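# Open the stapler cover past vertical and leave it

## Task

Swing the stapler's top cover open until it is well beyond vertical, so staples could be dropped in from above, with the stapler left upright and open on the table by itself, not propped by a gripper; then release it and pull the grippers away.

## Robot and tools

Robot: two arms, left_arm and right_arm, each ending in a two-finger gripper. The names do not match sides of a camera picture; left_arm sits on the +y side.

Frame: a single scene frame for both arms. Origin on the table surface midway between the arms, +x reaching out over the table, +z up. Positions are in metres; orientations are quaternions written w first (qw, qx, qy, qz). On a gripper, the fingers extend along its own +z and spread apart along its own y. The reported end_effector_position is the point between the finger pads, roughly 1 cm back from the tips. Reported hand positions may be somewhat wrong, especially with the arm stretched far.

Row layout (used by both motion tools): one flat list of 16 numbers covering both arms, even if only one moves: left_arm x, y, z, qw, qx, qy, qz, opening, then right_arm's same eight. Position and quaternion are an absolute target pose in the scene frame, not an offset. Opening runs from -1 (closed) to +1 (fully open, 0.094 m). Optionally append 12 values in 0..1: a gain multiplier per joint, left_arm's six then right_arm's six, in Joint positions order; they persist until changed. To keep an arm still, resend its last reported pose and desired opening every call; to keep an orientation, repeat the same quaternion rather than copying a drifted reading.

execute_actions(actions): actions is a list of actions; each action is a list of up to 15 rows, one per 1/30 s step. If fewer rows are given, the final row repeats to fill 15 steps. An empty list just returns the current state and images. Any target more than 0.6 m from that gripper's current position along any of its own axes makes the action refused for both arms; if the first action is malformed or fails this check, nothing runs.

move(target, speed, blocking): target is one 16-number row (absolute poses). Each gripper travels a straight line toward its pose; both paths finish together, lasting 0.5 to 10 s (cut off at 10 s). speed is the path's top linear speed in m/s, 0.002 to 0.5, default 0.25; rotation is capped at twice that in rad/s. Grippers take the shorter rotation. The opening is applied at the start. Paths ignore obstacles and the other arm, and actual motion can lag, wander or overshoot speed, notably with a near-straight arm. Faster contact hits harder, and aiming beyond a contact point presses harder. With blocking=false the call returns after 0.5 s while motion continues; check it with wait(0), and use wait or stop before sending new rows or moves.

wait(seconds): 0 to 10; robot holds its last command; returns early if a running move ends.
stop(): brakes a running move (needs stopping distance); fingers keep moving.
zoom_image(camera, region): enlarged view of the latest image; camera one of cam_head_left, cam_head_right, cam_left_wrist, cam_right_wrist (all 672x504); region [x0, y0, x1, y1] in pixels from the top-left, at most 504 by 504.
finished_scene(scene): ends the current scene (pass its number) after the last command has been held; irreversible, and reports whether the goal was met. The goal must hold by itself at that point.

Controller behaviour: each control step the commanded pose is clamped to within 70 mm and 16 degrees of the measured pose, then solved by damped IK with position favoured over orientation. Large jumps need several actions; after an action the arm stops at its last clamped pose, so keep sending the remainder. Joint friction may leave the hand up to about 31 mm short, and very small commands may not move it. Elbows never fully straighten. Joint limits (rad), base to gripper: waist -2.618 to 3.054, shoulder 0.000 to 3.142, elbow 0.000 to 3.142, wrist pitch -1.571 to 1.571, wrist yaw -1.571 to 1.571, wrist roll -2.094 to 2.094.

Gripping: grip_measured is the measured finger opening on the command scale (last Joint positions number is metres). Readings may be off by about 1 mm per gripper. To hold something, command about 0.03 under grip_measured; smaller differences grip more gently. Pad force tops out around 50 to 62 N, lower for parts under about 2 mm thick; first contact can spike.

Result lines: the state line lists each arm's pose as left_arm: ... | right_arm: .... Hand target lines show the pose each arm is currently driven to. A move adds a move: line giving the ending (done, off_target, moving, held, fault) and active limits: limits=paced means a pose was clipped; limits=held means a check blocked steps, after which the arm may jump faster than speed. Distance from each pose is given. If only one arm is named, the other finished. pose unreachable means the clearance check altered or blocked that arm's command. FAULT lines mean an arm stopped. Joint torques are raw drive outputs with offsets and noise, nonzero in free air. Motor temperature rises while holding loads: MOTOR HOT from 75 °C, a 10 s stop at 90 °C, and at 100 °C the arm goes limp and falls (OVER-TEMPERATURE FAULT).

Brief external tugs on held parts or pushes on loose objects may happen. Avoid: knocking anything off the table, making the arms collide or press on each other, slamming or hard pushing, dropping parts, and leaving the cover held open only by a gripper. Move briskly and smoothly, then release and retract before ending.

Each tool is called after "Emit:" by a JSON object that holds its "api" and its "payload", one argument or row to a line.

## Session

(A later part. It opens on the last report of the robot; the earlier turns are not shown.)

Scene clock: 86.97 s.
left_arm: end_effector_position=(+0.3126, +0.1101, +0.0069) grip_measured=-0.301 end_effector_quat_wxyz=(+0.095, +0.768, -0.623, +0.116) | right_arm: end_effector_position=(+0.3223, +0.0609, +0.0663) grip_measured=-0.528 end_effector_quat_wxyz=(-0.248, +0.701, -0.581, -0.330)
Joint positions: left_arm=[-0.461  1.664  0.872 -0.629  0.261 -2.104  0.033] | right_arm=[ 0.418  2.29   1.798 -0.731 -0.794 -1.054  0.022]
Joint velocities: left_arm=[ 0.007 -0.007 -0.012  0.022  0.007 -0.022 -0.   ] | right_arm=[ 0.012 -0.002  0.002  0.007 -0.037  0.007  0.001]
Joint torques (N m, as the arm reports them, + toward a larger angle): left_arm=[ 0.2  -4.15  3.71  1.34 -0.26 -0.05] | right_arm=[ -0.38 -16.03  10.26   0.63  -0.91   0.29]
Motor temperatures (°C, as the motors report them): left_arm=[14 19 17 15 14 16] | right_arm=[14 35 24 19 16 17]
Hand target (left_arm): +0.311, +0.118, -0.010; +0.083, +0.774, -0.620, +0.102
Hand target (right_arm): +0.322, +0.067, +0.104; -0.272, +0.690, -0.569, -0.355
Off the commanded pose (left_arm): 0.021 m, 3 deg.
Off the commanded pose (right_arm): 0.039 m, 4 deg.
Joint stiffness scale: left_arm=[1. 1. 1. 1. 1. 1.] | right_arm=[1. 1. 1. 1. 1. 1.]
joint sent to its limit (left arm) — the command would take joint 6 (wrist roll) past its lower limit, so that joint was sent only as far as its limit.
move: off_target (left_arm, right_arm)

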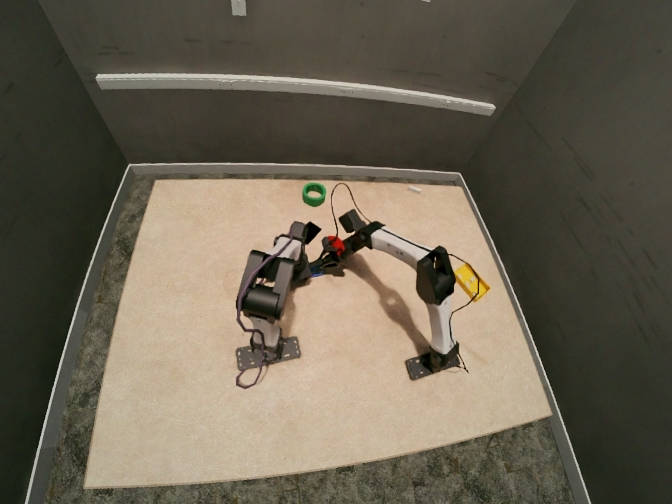

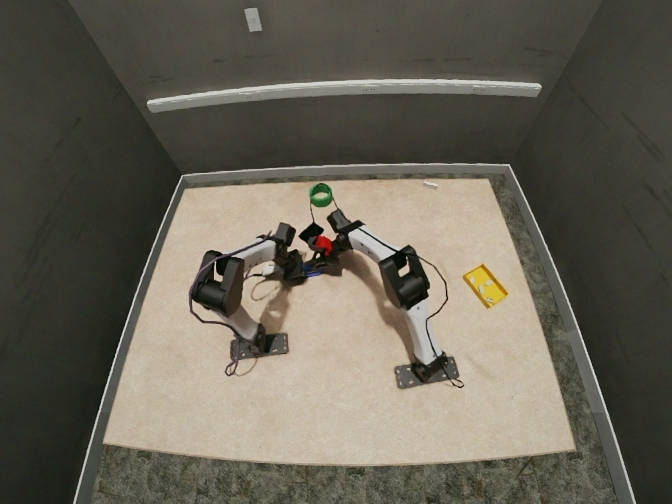

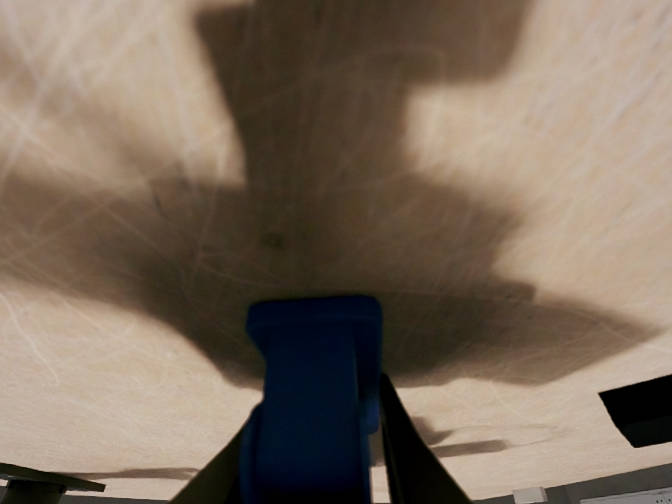

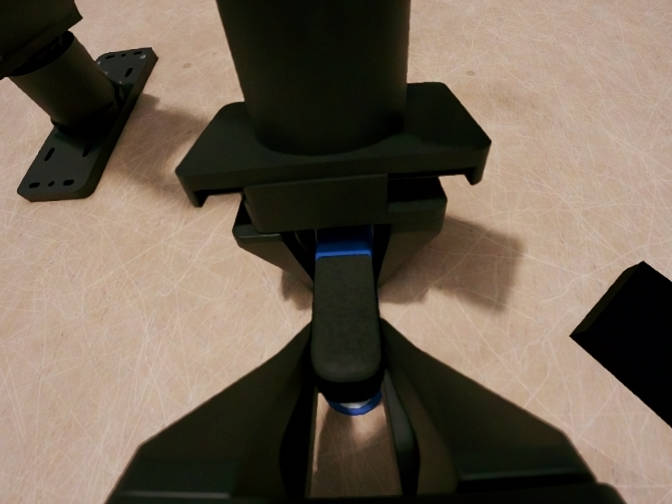

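Emit:
{"api": "move", "payload": {
  "target": [0.312,0.115,0.0,0.09,0.77,-0.62,0.11,-0.36,0.322,0.061,0.07,-0.248,0.701,-0.581,-0.33,-0.545],
  "speed": 0.05
}}

Emit:
{"api": "move", "payload": {
  "target": [0.312,0.115,0.0,0.09,0.77,-0.62,0.11,-0.36,0.322,0.061,0.07,-0.248,0.701,-0.581,-0.33,-0.1]
}}

Emit:
{"api": "move", "payload": {
  "target": [0.312,0.115,0.0,0.09,0.77,-0.62,0.11,-0.36,0.335,0.0,0.05,-0.40,0.598,-0.476,-0.503,-0.1],
  "speed": 0.15
}}

Emit:
{"api": "zoom_image", "payload": {
  "camera": "cam_head_right",
  "region": [260,210,360,295]
}}

Scene clock: 88.20 s.
left_arm: end_effector_position=(+0.3124, +0.1100, +0.0070) grip_measured=-0.301 end_effector_quat_wxyz=(+0.096, +0.768, -0.622, +0.116) | right_arm: end_effector_position=(+0.3223, +0.0606, +0.0650) grip_measured=-0.528 end_effector_quat_wxyz=(-0.248, +0.705, -0.579, -0.326)
Joint positions: left_arm=[-0.461  1.664  0.872 -0.63   0.264 -2.104  0.033] | right_arm=[ 0.419  2.291  1.798 -0.733 -0.787 -1.064  0.022]
Joint velocities: left_arm=[-0.002 -0.017 -0.002  0.022  0.037 -0.022  0.001] | right_arm=[-0.022  0.027 -0.017 -0.037  0.037  0.022 -0.001]
Joint torques (N m, as the arm reports them, + toward a larger angle): left_arm=[ 0.25 -5.84  5.39  0.93 -0.07 -0.01] | right_arm=[ -0.03 -13.58   7.54   0.76  -0.36   0.09]
Motor temperatures (°C, as the motors report them): left_arm=[14 19 17 15 14 16] | right_arm=[14 35 24 19 16 17]
Hand target (left_arm): +0.312, +0.115, +0.000; +0.090, +0.771, -0.621, +0.110
Hand target (right_arm): +0.322, +0.061, +0.070; -0.248, +0.701, -0.581, -0.330
Off the commanded pose (left_arm): 0.009 m, 1 deg.
Off the commanded pose (right_arm): 0.005 m, 1 deg.
Joint stiffness scale: left_arm=[1. 1. 1. 1. 1. 1.] | right_arm=[1. 1. 1. 1. 1. 1.]
move: done

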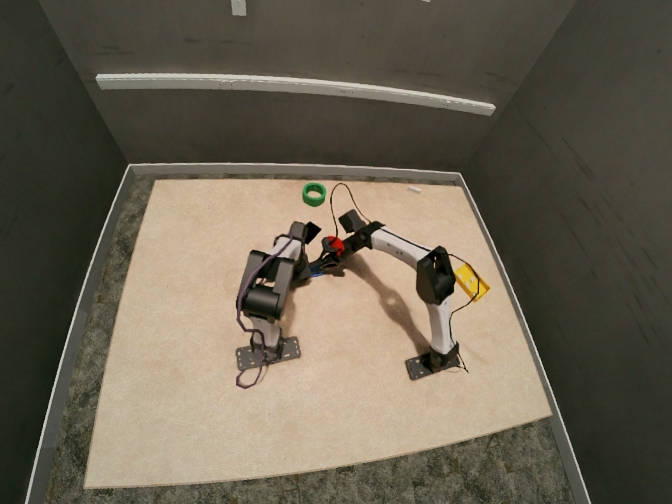

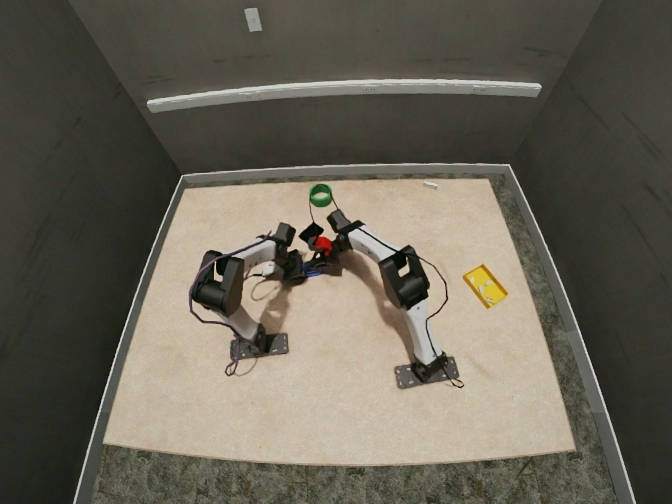

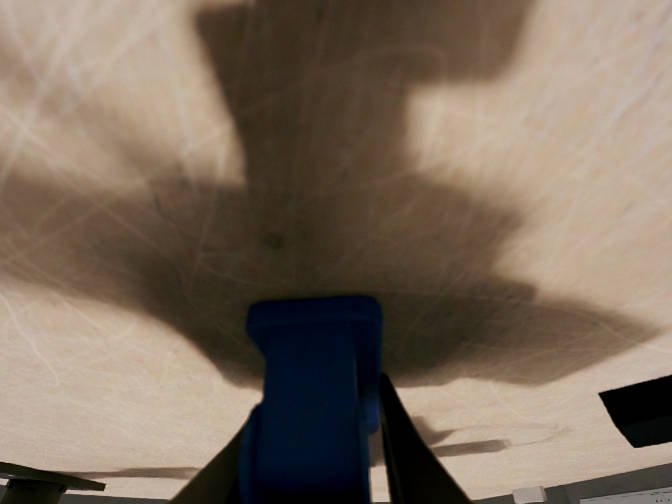

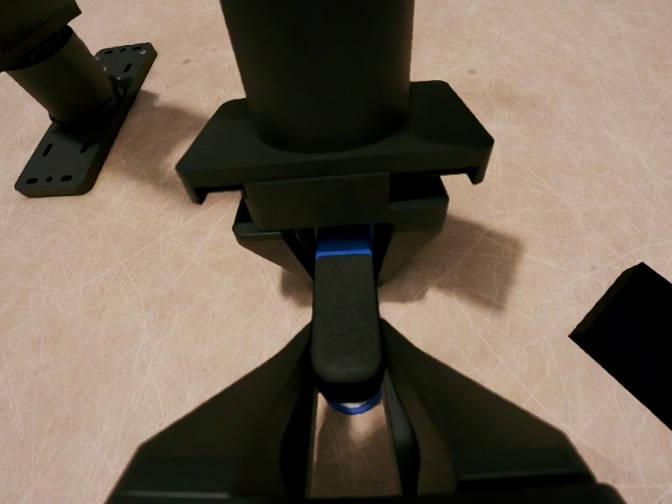

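Scene clock: 88.90 s.
left_arm: end_effector_position=(+0.3124, +0.1099, +0.0070) grip_measured=-0.301 end_effector_quat_wxyz=(+0.096, +0.768, -0.622, +0.116) | right_arm: end_effector_position=(+0.3220, +0.0604, +0.0648) grip_measured=-0.102 end_effector_quat_wxyz=(-0.247, +0.705, -0.580, -0.326)
Joint positions: left_arm=[-0.461  1.664  0.872 -0.63   0.264 -2.104  0.033] | right_arm=[ 0.419  2.291  1.798 -0.735 -0.787 -1.064  0.042]
Joint velocities: left_arm=[-0.022 -0.002 -0.002  0.007 -0.007 -0.051 -0.   ] | right_arm=[ 0.007 -0.007 -0.022 -0.037 -0.037  0.007 -0.   ]
Joint torques (N m, as the arm reports them, + toward a larger angle): left_arm=[ 0.25 -5.85  5.37  0.93 -0.07 -0.01] | right_arm=[ -0.03 -13.56   7.57   0.78  -0.36   0.09]
Motor temperatures (°C, as the motors report them): left_arm=[14 19 17 15 14 16] | right_arm=[14 35 24 19 16 17]
Hand target (left_arm): +0.312, +0.115, +0.000; +0.090, +0.771, -0.621, +0.110
Hand target (right_arm): +0.322, +0.061, +0.070; -0.248, +0.701, -0.581, -0.330
Off the commanded pose (left_arm): 0.009 m, 1 deg.
Off the commanded pose (right_arm): 0.005 m, 1 deg.
Joint stiffness scale: left_arm=[1. 1. 1. 1. 1. 1.] | right_arm=[1. 1. 1. 1. 1. 1.]
move: done

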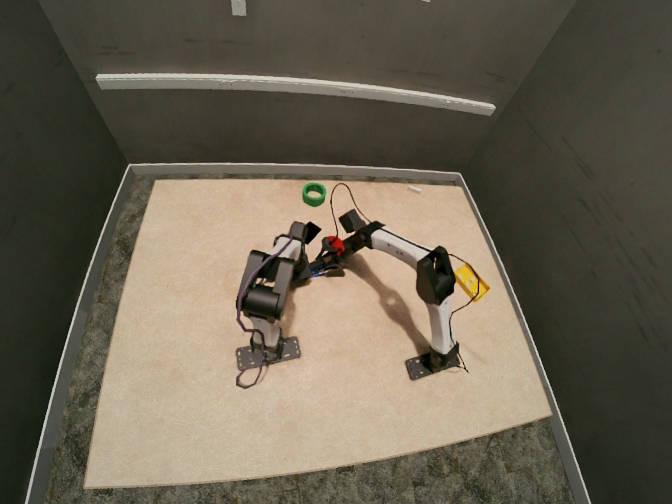

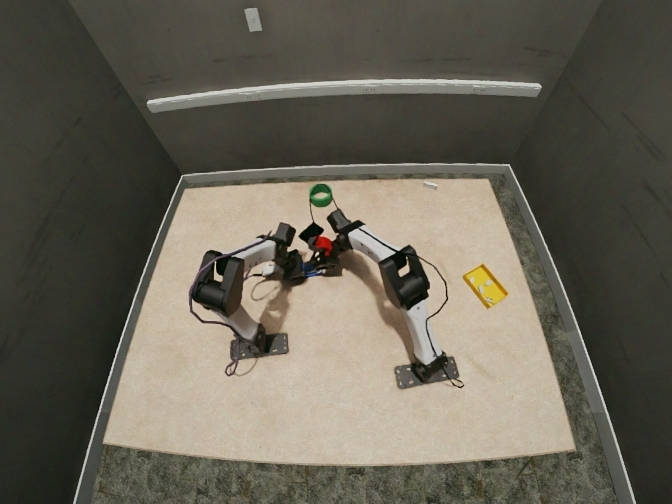

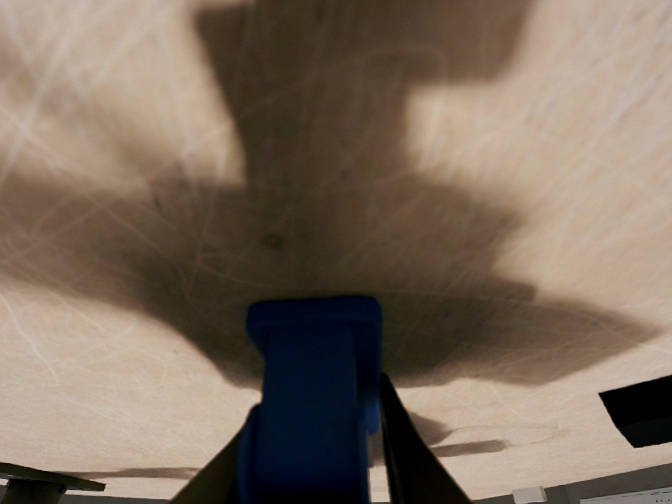

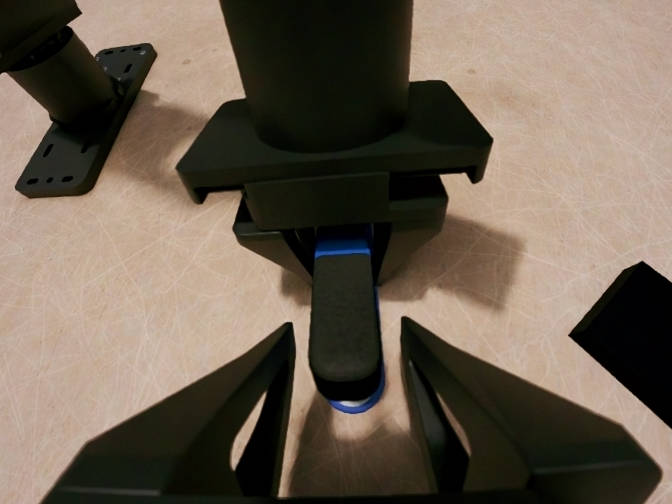

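Scene clock: 91.30 s.
left_arm: end_effector_position=(+0.3124, +0.1099, +0.0070) grip_measured=-0.301 end_effector_quat_wxyz=(+0.096, +0.768, -0.622, +0.116) | right_arm: end_effector_position=(+0.3381, +0.0061, +0.0515) grip_measured=-0.102 end_effector_quat_wxyz=(-0.397, +0.605, -0.475, -0.501)
Joint positions: left_arm=[-0.461  1.664  0.872 -0.63   0.264 -2.104  0.033] | right_arm=[ 0.209  2.358  1.462 -0.132 -1.356 -1.021  0.042]
Joint velocities: left_arm=[-0.012 -0.002 -0.027 -0.007  0.022 -0.051 -0.002] | right_arm=[-0.007 -0.007 -0.037  0.066 -0.037  0.066 -0.   ]
Joint torques (N m, as the arm reports them, + toward a larger angle): left_arm=[ 0.24 -5.85  5.36  0.93 -0.07 -0.01] | right_arm=[ -0.52 -12.85   4.19   1.1   -0.47   0.07]
Motor temperatures (°C, as the motors report them): left_arm=[14 19 17 15 14 16] | right_arm=[14 35 24 19 16 17]
Hand target (left_arm): +0.312, +0.115, +0.000; +0.090, +0.771, -0.621, +0.110
Hand target (right_arm): +0.337, +0.003, +0.050; -0.398, +0.598, -0.476, -0.507
Off the commanded pose (left_arm): 0.009 m, 1 deg.
Off the commanded pose (right_arm): 0.007 m, 1 deg.
Joint stiffness scale: left_arm=[1. 1. 1. 1. 1. 1.] | right_arm=[1. 1. 1. 1. 1. 1.]
move: done

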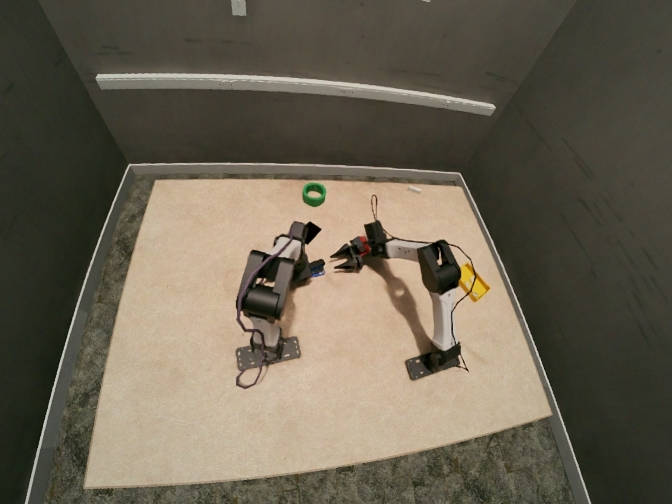

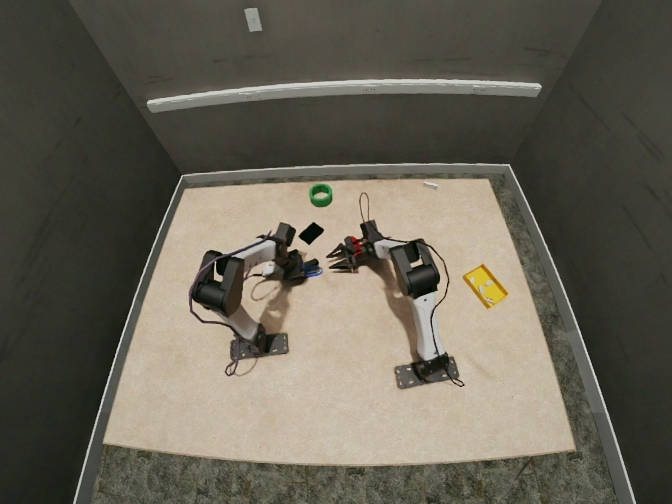

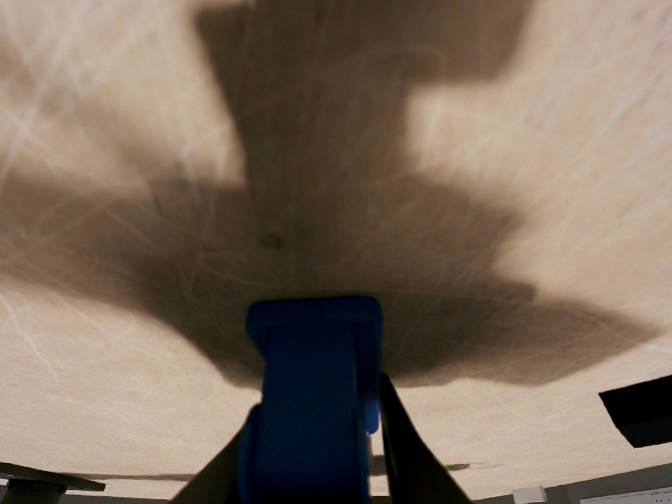

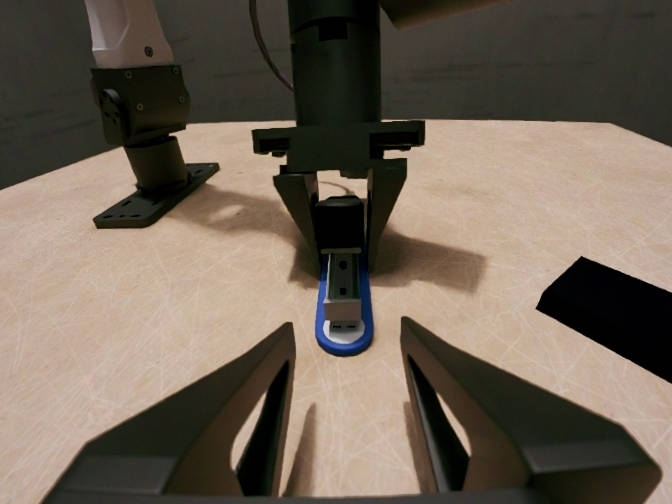

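Region (260, 210, 360, 295) of cam_head_right's 672x504 image, scaled by 5.040, with more detail than that image has; it fills the top 428 rows of this view, and the rest is white.

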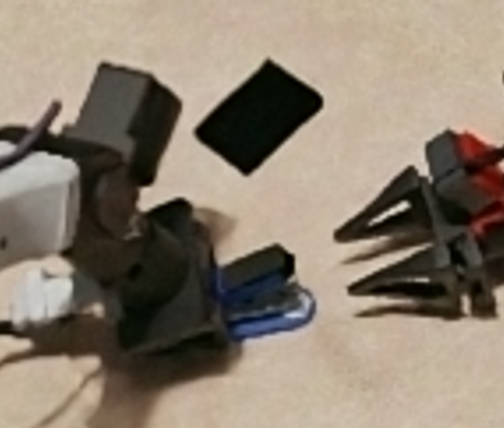

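Emit:
{"api": "move", "payload": {
  "target": [0.312,0.115,0.0,0.09,0.77,-0.62,0.11,-0.36,0.33,0.03,0.02,-0.335,0.660,-0.525,-0.420,0.1],
  "speed": 0.15
}}

Emit:
{"api": "move", "payload": {
  "target": [0.312,0.115,0.0,0.09,0.77,-0.62,0.11,-0.36,0.324,0.062,0.009,-0.335,0.660,-0.525,-0.420,0.1],
  "speed": 0.06
}}

Emit:
{"api": "move", "payload": {
  "target": [0.312,0.115,0.0,0.09,0.77,-0.62,0.11,-0.36,0.324,0.062,0.009,-0.335,0.660,-0.525,-0.420,-0.34]
}}

Emit:
{"api": "move", "payload": {
  "target": [0.312,0.11,0.007,0.09,0.77,-0.62,0.11,-0.1,0.324,0.062,0.009,-0.335,0.660,-0.525,-0.420,-0.34]
}}

Emit:
{"api": "move", "payload": {
  "target": [0.314,0.105,0.062,0.09,0.77,-0.62,0.11,-0.1,0.324,0.062,0.009,-0.335,0.660,-0.525,-0.420,-0.34],
  "speed": 0.06
}}

Emit:
{"api": "zoom_image", "payload": {
  "camera": "cam_head_right",
  "region": [260,210,360,295]
}}

Scene clock: 93.93 s.
left_arm: end_effector_position=(+0.3124, +0.1099, +0.0070) grip_measured=-0.301 end_effector_quat_wxyz=(+0.096, +0.768, -0.622, +0.116) | right_arm: end_effector_position=(+0.3244, +0.0239, +0.0127) grip_measured=+0.098 end_effector_quat_wxyz=(-0.329, +0.652, -0.533, -0.428)
Joint positions: left_arm=[-0.461  1.664  0.872 -0.63   0.264 -2.104  0.033] | right_arm=[ 0.286  2.358  1.495 -0.31  -1.1   -1.101  0.052]
Joint velocities: left_arm=[-0.012 -0.012  0.002 -0.066 -0.022 -0.037 -0.   ] | right_arm=[-0.007 -0.007  0.012 -0.022  0.066 -0.007 -0.001]
Joint torques (N m, as the arm reports them, + toward a larger angle): left_arm=[ 0.26 -5.82  5.36  0.93 -0.07 -0.01] | right_arm=[  0.68 -13.15   8.16   0.75  -0.27  -0.11]
Motor temperatures (°C, as the motors report them): left_arm=[14 19 17 15 14 16] | right_arm=[14 35 24 19 16 17]
Hand target (left_arm): +0.312, +0.115, +0.000; +0.090, +0.771, -0.621, +0.110
Hand target (right_arm): +0.329, +0.029, +0.020; -0.335, +0.661, -0.525, -0.419
Off the commanded pose (left_arm): 0.009 m, 1 deg.
Off the commanded pose (right_arm): 0.011 m, 2 deg.
Joint stiffness scale: left_arm=[1. 1. 1. 1. 1. 1.] | right_arm=[1. 1. 1. 1. 1. 1.]
move: off_target (right_arm)

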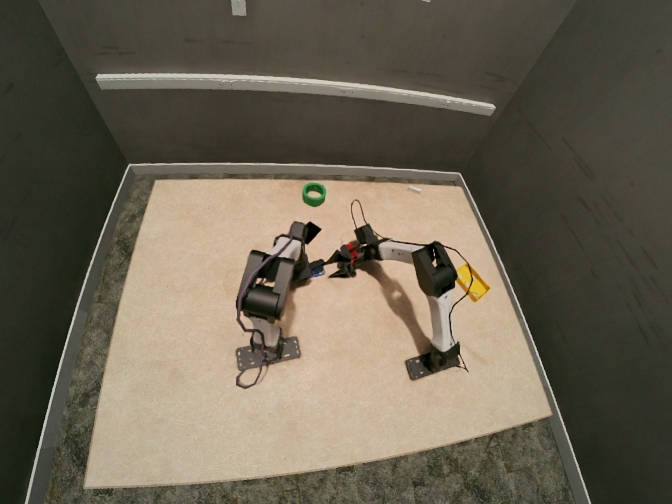

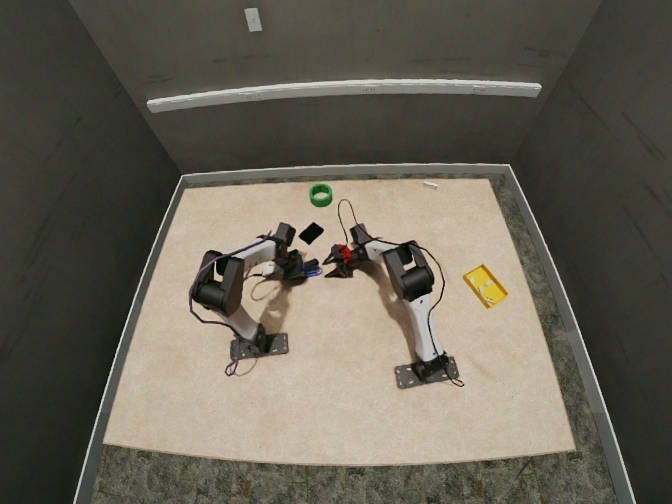

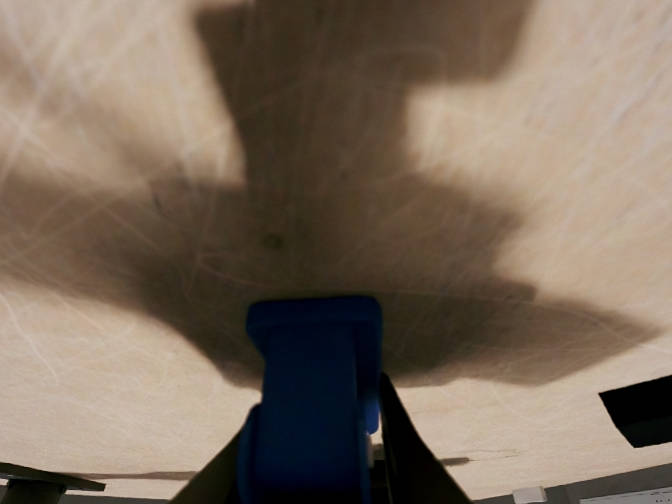

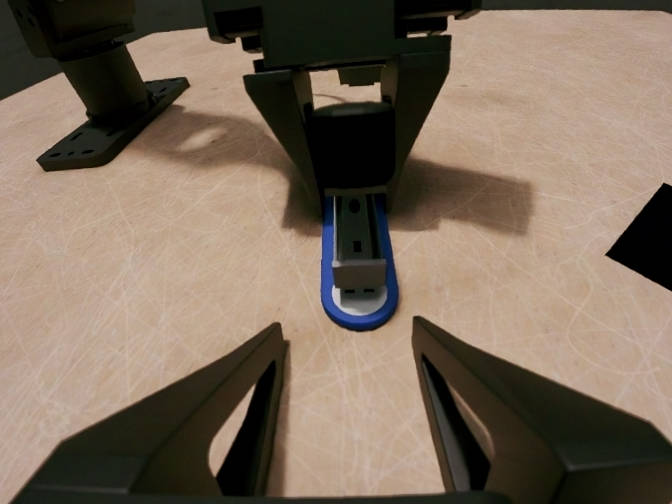

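Scene clock: 94.90 s.
left_arm: end_effector_position=(+0.3124, +0.1099, +0.0070) grip_measured=-0.301 end_effector_quat_wxyz=(+0.096, +0.768, -0.622, +0.116) | right_arm: end_effector_position=(+0.3176, +0.0538, +0.0120) grip_measured=+0.098 end_effector_quat_wxyz=(-0.334, +0.656, -0.523, -0.430)
Joint positions: left_arm=[-0.461  1.664  0.872 -0.63   0.264 -2.104  0.033] | right_arm=[ 0.351  2.373  1.495 -0.182 -1.085 -0.994  0.052]
Joint velocities: left_arm=[-0.012 -0.007 -0.002 -0.051 -0.007 -0.007  0.001] | right_arm=[ 0.012 -0.002 -0.007 -0.066 -0.007 -0.007 -0.001]
Joint torques (N m, as the arm reports them, + toward a larger angle): left_arm=[ 0.25 -5.86  5.37  0.93 -0.07 -0.01] | right_arm=[  1.06 -11.49   8.74   1.06  -0.09   0.12]
Motor temperatures (°C, as the motors report them): left_arm=[14 19 17 15 14 16] | right_arm=[14 35 24 19 16 17]
Hand target (left_arm): +0.312, +0.115, +0.000; +0.090, +0.771, -0.621, +0.110
Hand target (right_arm): +0.324, +0.062, +0.009; -0.336, +0.660, -0.525, -0.420
Off the commanded pose (left_arm): 0.009 m, 1 deg.
Off the commanded pose (right_arm): 0.011 m, 1 deg.
Joint stiffness scale: left_arm=[1. 1. 1. 1. 1. 1.] | right_arm=[1. 1. 1. 1. 1. 1.]
move: off_target (right_arm)

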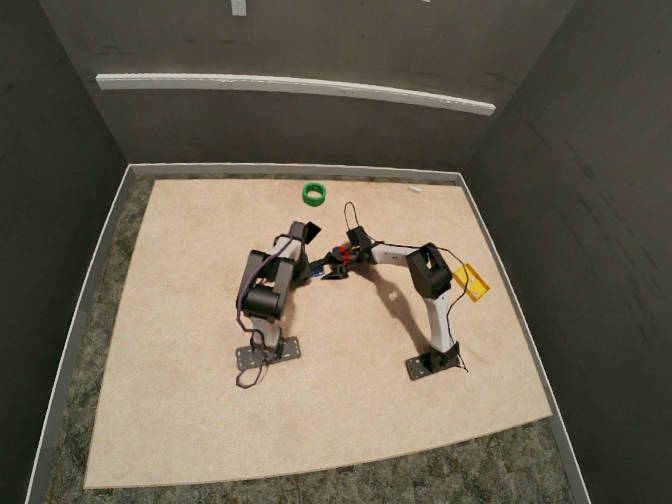

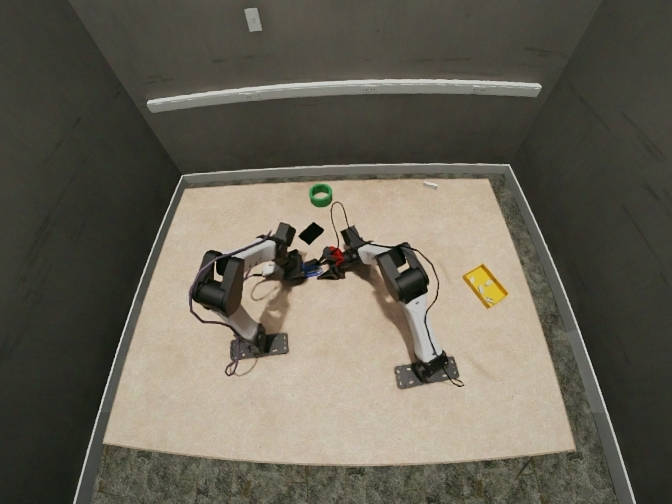

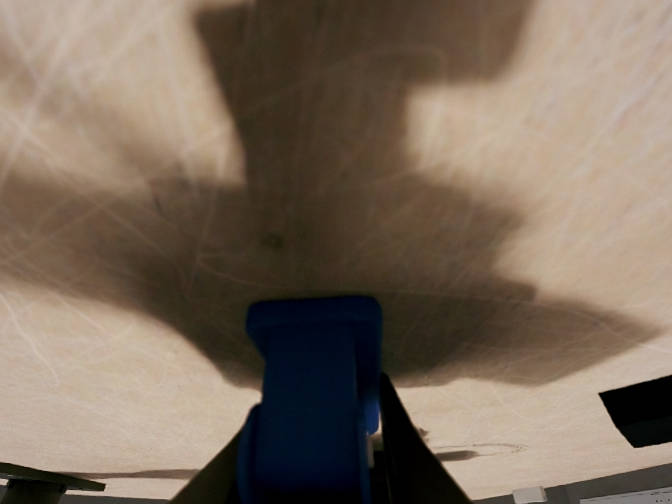

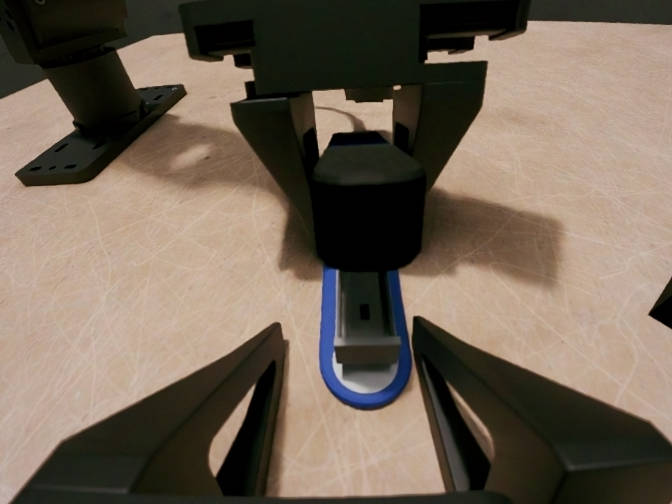

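Scene clock: 95.60 s.
left_arm: end_effector_position=(+0.3107, +0.1091, +0.0072) grip_measured=-0.301 end_effector_quat_wxyz=(+0.099, +0.763, -0.628, +0.116) | right_arm: end_effector_position=(+0.3208, +0.0543, +0.0123) grip_measured=-0.291 end_effector_quat_wxyz=(-0.337, +0.656, -0.524, -0.426)
Joint positions: left_arm=[-0.461  1.663  0.872 -0.635  0.27  -2.091  0.033] | right_arm=[ 0.35   2.376  1.502 -0.177 -1.078 -0.99   0.033]
Joint velocities: left_arm=[ 0.002 -0.007  0.012 -0.095  0.037  0.081  0.   ] | right_arm=[-0.007  0.002  0.002  0.007  0.022 -0.081 -0.   ]
Joint torques (N m, as the arm reports them, + toward a larger angle): left_arm=[ 0.33 -5.81  5.35  0.98 -0.14 -0.14] | right_arm=[  1.22 -11.6    8.52   1.01  -0.15   0.1 ]
Motor temperatures (°C, as the motors report them): left_arm=[14 19 17 15 14 16] | right_arm=[14 35 24 19 16 17]
Hand target (left_arm): +0.312, +0.115, +0.000; +0.090, +0.771, -0.621, +0.110
Hand target (right_arm): +0.324, +0.062, +0.009; -0.336, +0.660, -0.525, -0.420
Off the commanded pose (left_arm): 0.009 m, 2 deg.
Off the commanded pose (right_arm): 0.009 m, 1 deg.
Joint stiffness scale: left_arm=[1. 1. 1. 1. 1. 1.] | right_arm=[1. 1. 1. 1. 1. 1.]
move: done

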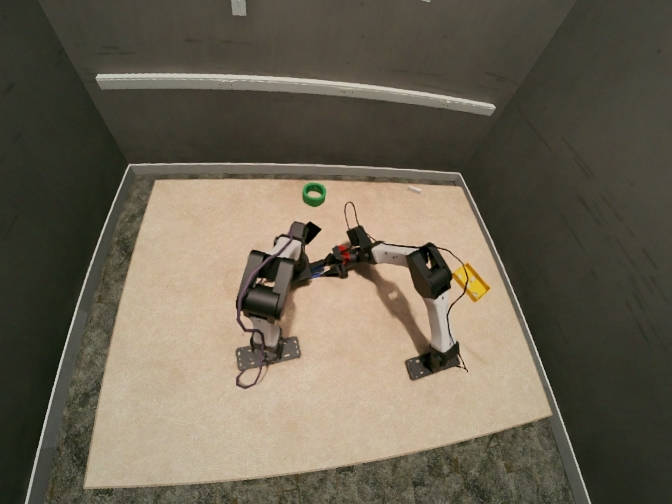

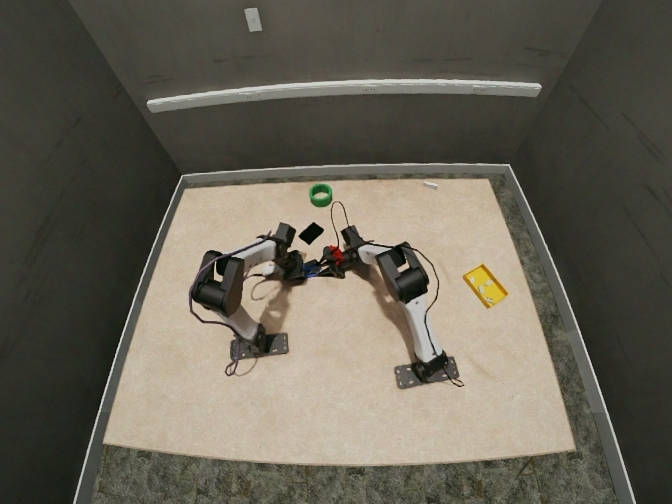

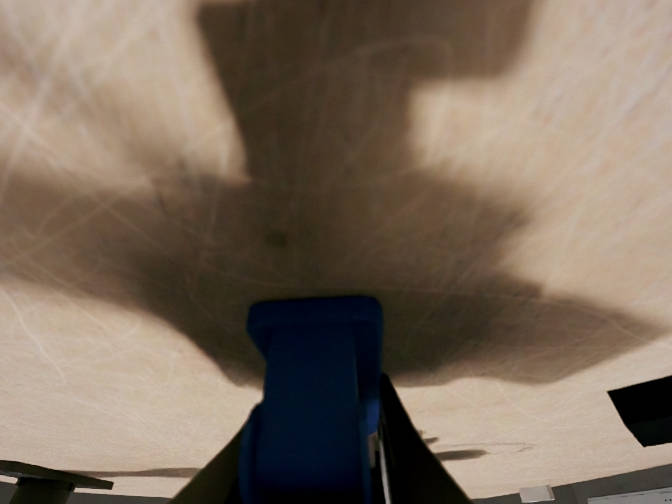

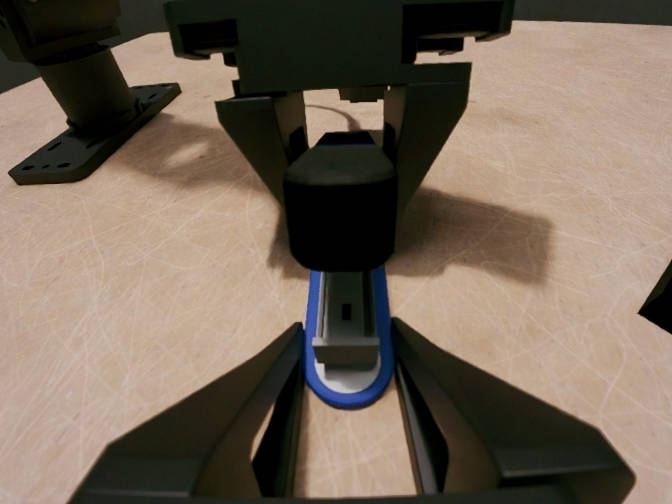

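Scene clock: 96.30 s.
left_arm: end_effector_position=(+0.3110, +0.1101, +0.0070) grip_measured=-0.102 end_effector_quat_wxyz=(+0.097, +0.766, -0.625, +0.114) | right_arm: end_effector_position=(+0.3208, +0.0543, +0.0124) grip_measured=-0.291 end_effector_quat_wxyz=(-0.336, +0.656, -0.524, -0.426)
Joint positions: left_arm=[-0.461  1.663  0.872 -0.635  0.264 -2.098  0.042] | right_arm=[ 0.35   2.376  1.502 -0.177 -1.079 -0.989  0.033]
Joint velocities: left_arm=[ 0.007 -0.007  0.012  0.066 -0.022  0.051  0.001] | right_arm=[-0.002 -0.002  0.022  0.037 -0.051 -0.037  0.001]
Joint torques (N m, as the arm reports them, + toward a larger angle): left_arm=[-0.63 -6.33  7.31  0.63 -0.03 -0.12] | right_arm=[  1.22 -11.58   8.47   1.02  -0.15   0.07]
Motor temperatures (°C, as the motors report them): left_arm=[14 19 17 15 14 16] | right_arm=[14 35 24 19 16 17]
Hand target (left_arm): +0.312, +0.110, +0.007; +0.093, +0.768, -0.624, +0.111
Hand target (right_arm): +0.324, +0.062, +0.009; -0.335, +0.660, -0.525, -0.420
Off the commanded pose (left_arm): 0.001 m, 1 deg.
Off the commanded pose (right_arm): 0.009 m, 1 deg.
Joint stiffness scale: left_arm=[1. 1. 1. 1. 1. 1.] | right_arm=[1. 1. 1. 1. 1. 1.]
joint sent to its limit (left arm) — the command would take joint 6 (wrist roll) past its lower limit, so that joint was sent only as far as its limit.
move: done

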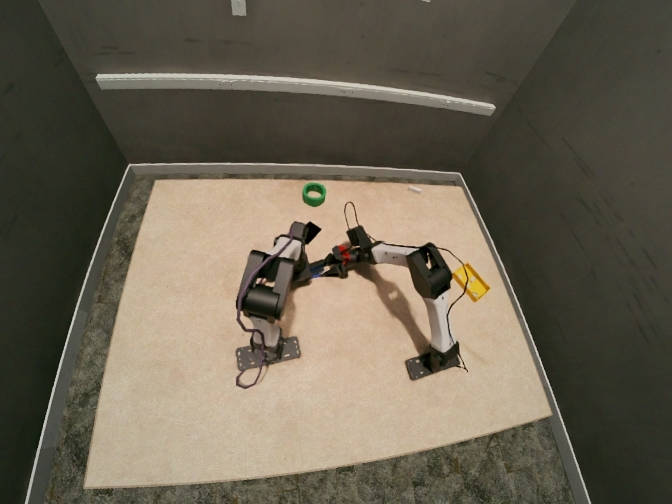

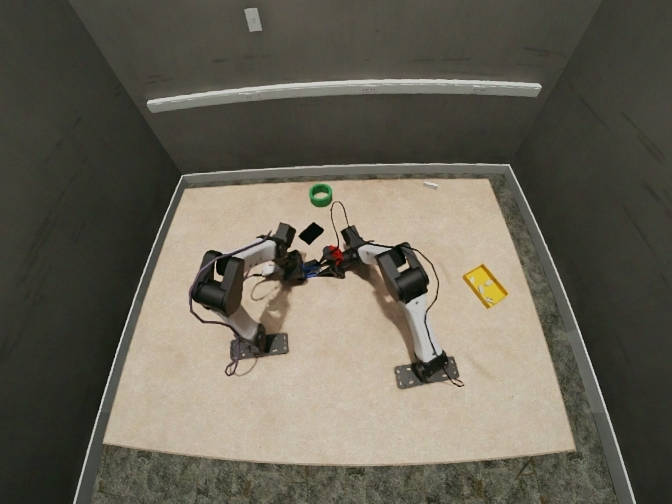

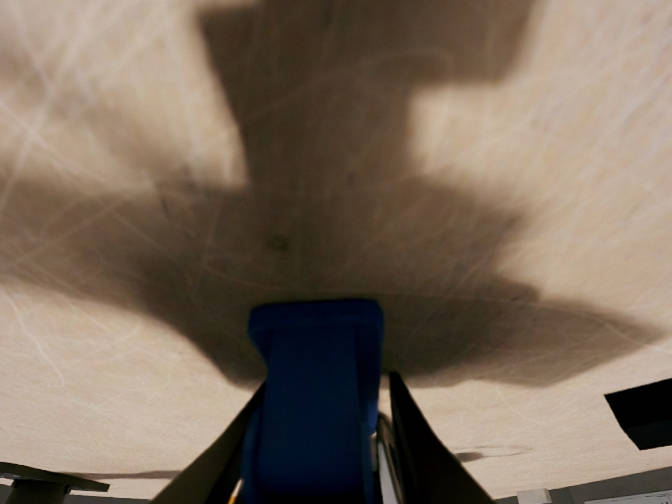

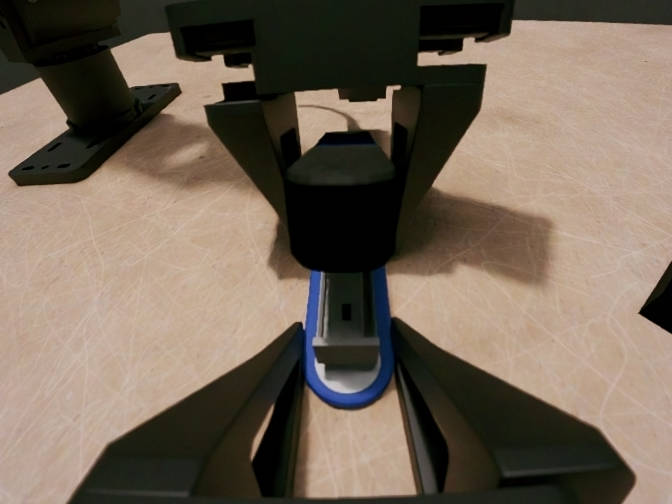

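Scene clock: 97.73 s.
left_arm: end_effector_position=(+0.3136, +0.1069, +0.0529) grip_measured=-0.102 end_effector_quat_wxyz=(+0.100, +0.765, -0.627, +0.106) | right_arm: end_effector_position=(+0.3208, +0.0543, +0.0124) grip_measured=-0.291 end_effector_quat_wxyz=(-0.336, +0.656, -0.524, -0.426)
Joint positions: left_arm=[-0.469  1.61   1.02  -0.854  0.264 -2.098  0.042] | right_arm=[ 0.35   2.376  1.502 -0.177 -1.079 -0.989  0.033]
Joint velocities: left_arm=[-0.002 -0.007 -0.007  0.066  0.007  0.066  0.   ] | right_arm=[ 0.002  0.002 -0.007  0.051 -0.037 -0.007 -0.001]
Joint torques (N m, as the arm reports them, + toward a larger angle): left_arm=[-0.84 -7.73  8.78  0.5   0.02 -0.11] | right_arm=[  1.23 -11.58   8.48   1.02  -0.15   0.08]
Motor temperatures (°C, as the motors report them): left_arm=[14 19 17 15 14 16] | right_arm=[14 35 24 19 16 17]
Hand target (left_arm): +0.315, +0.105, +0.062; +0.095, +0.764, -0.628, +0.111
Hand target (right_arm): +0.324, +0.062, +0.009; -0.335, +0.660, -0.525, -0.420
Off the commanded pose (left_arm): 0.009 m, 2 deg.
Off the commanded pose (right_arm): 0.009 m, 1 deg.
Joint stiffness scale: left_arm=[1. 1. 1. 1. 1. 1.] | right_arm=[1. 1. 1. 1. 1. 1.]
joint sent to its limit (left arm) — the command would take joint 6 (wrist roll) past its lower limit, so that joint was sent only as far as its limit.
move: done

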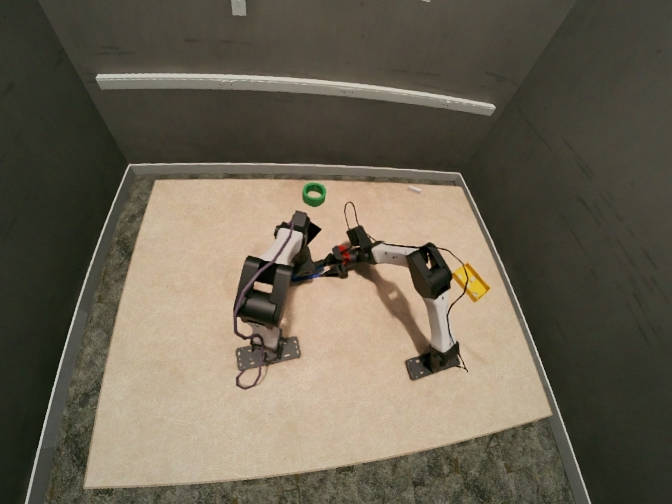

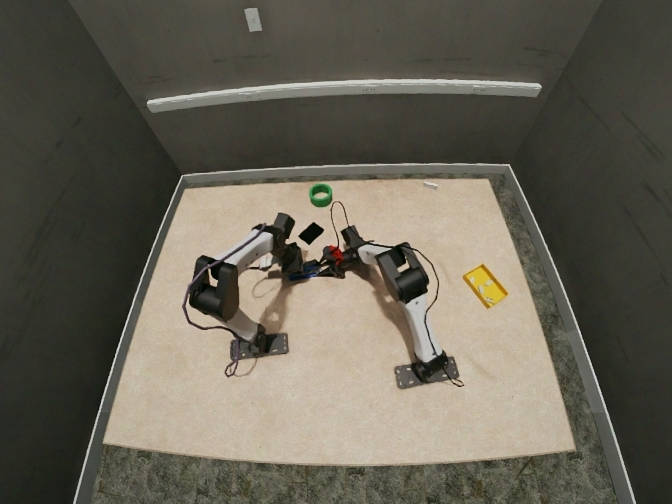

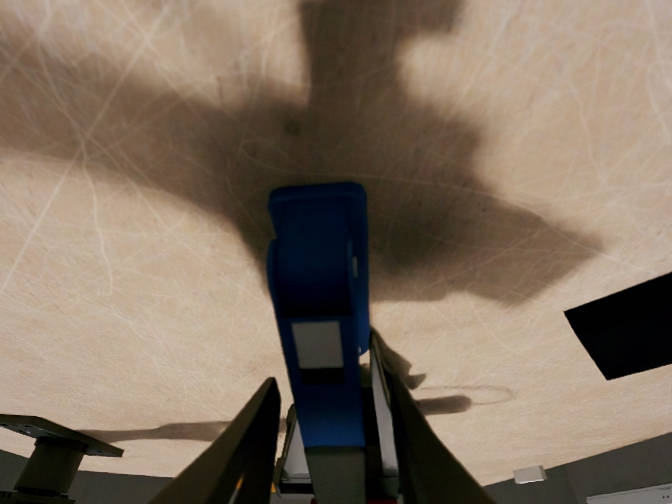

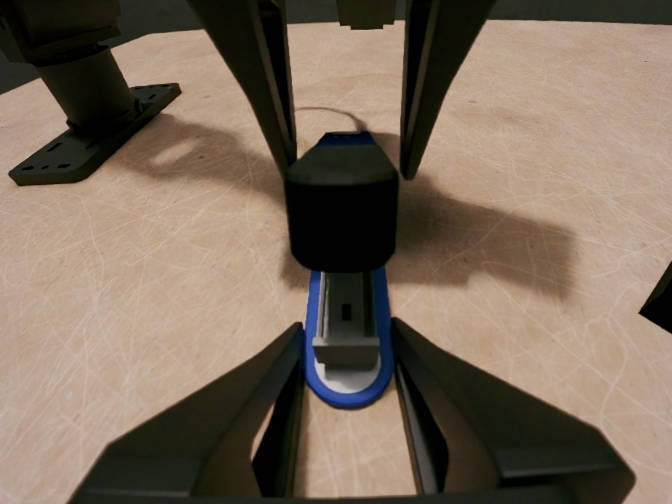

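Region (260, 210, 360, 295) of cam_head_right's 672x504 image, scaled by 5.040, with more detail than that image has; it fills the top 428 rows of this view, and the rest is white.

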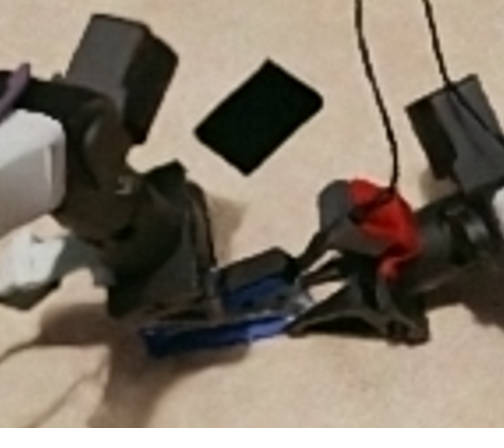

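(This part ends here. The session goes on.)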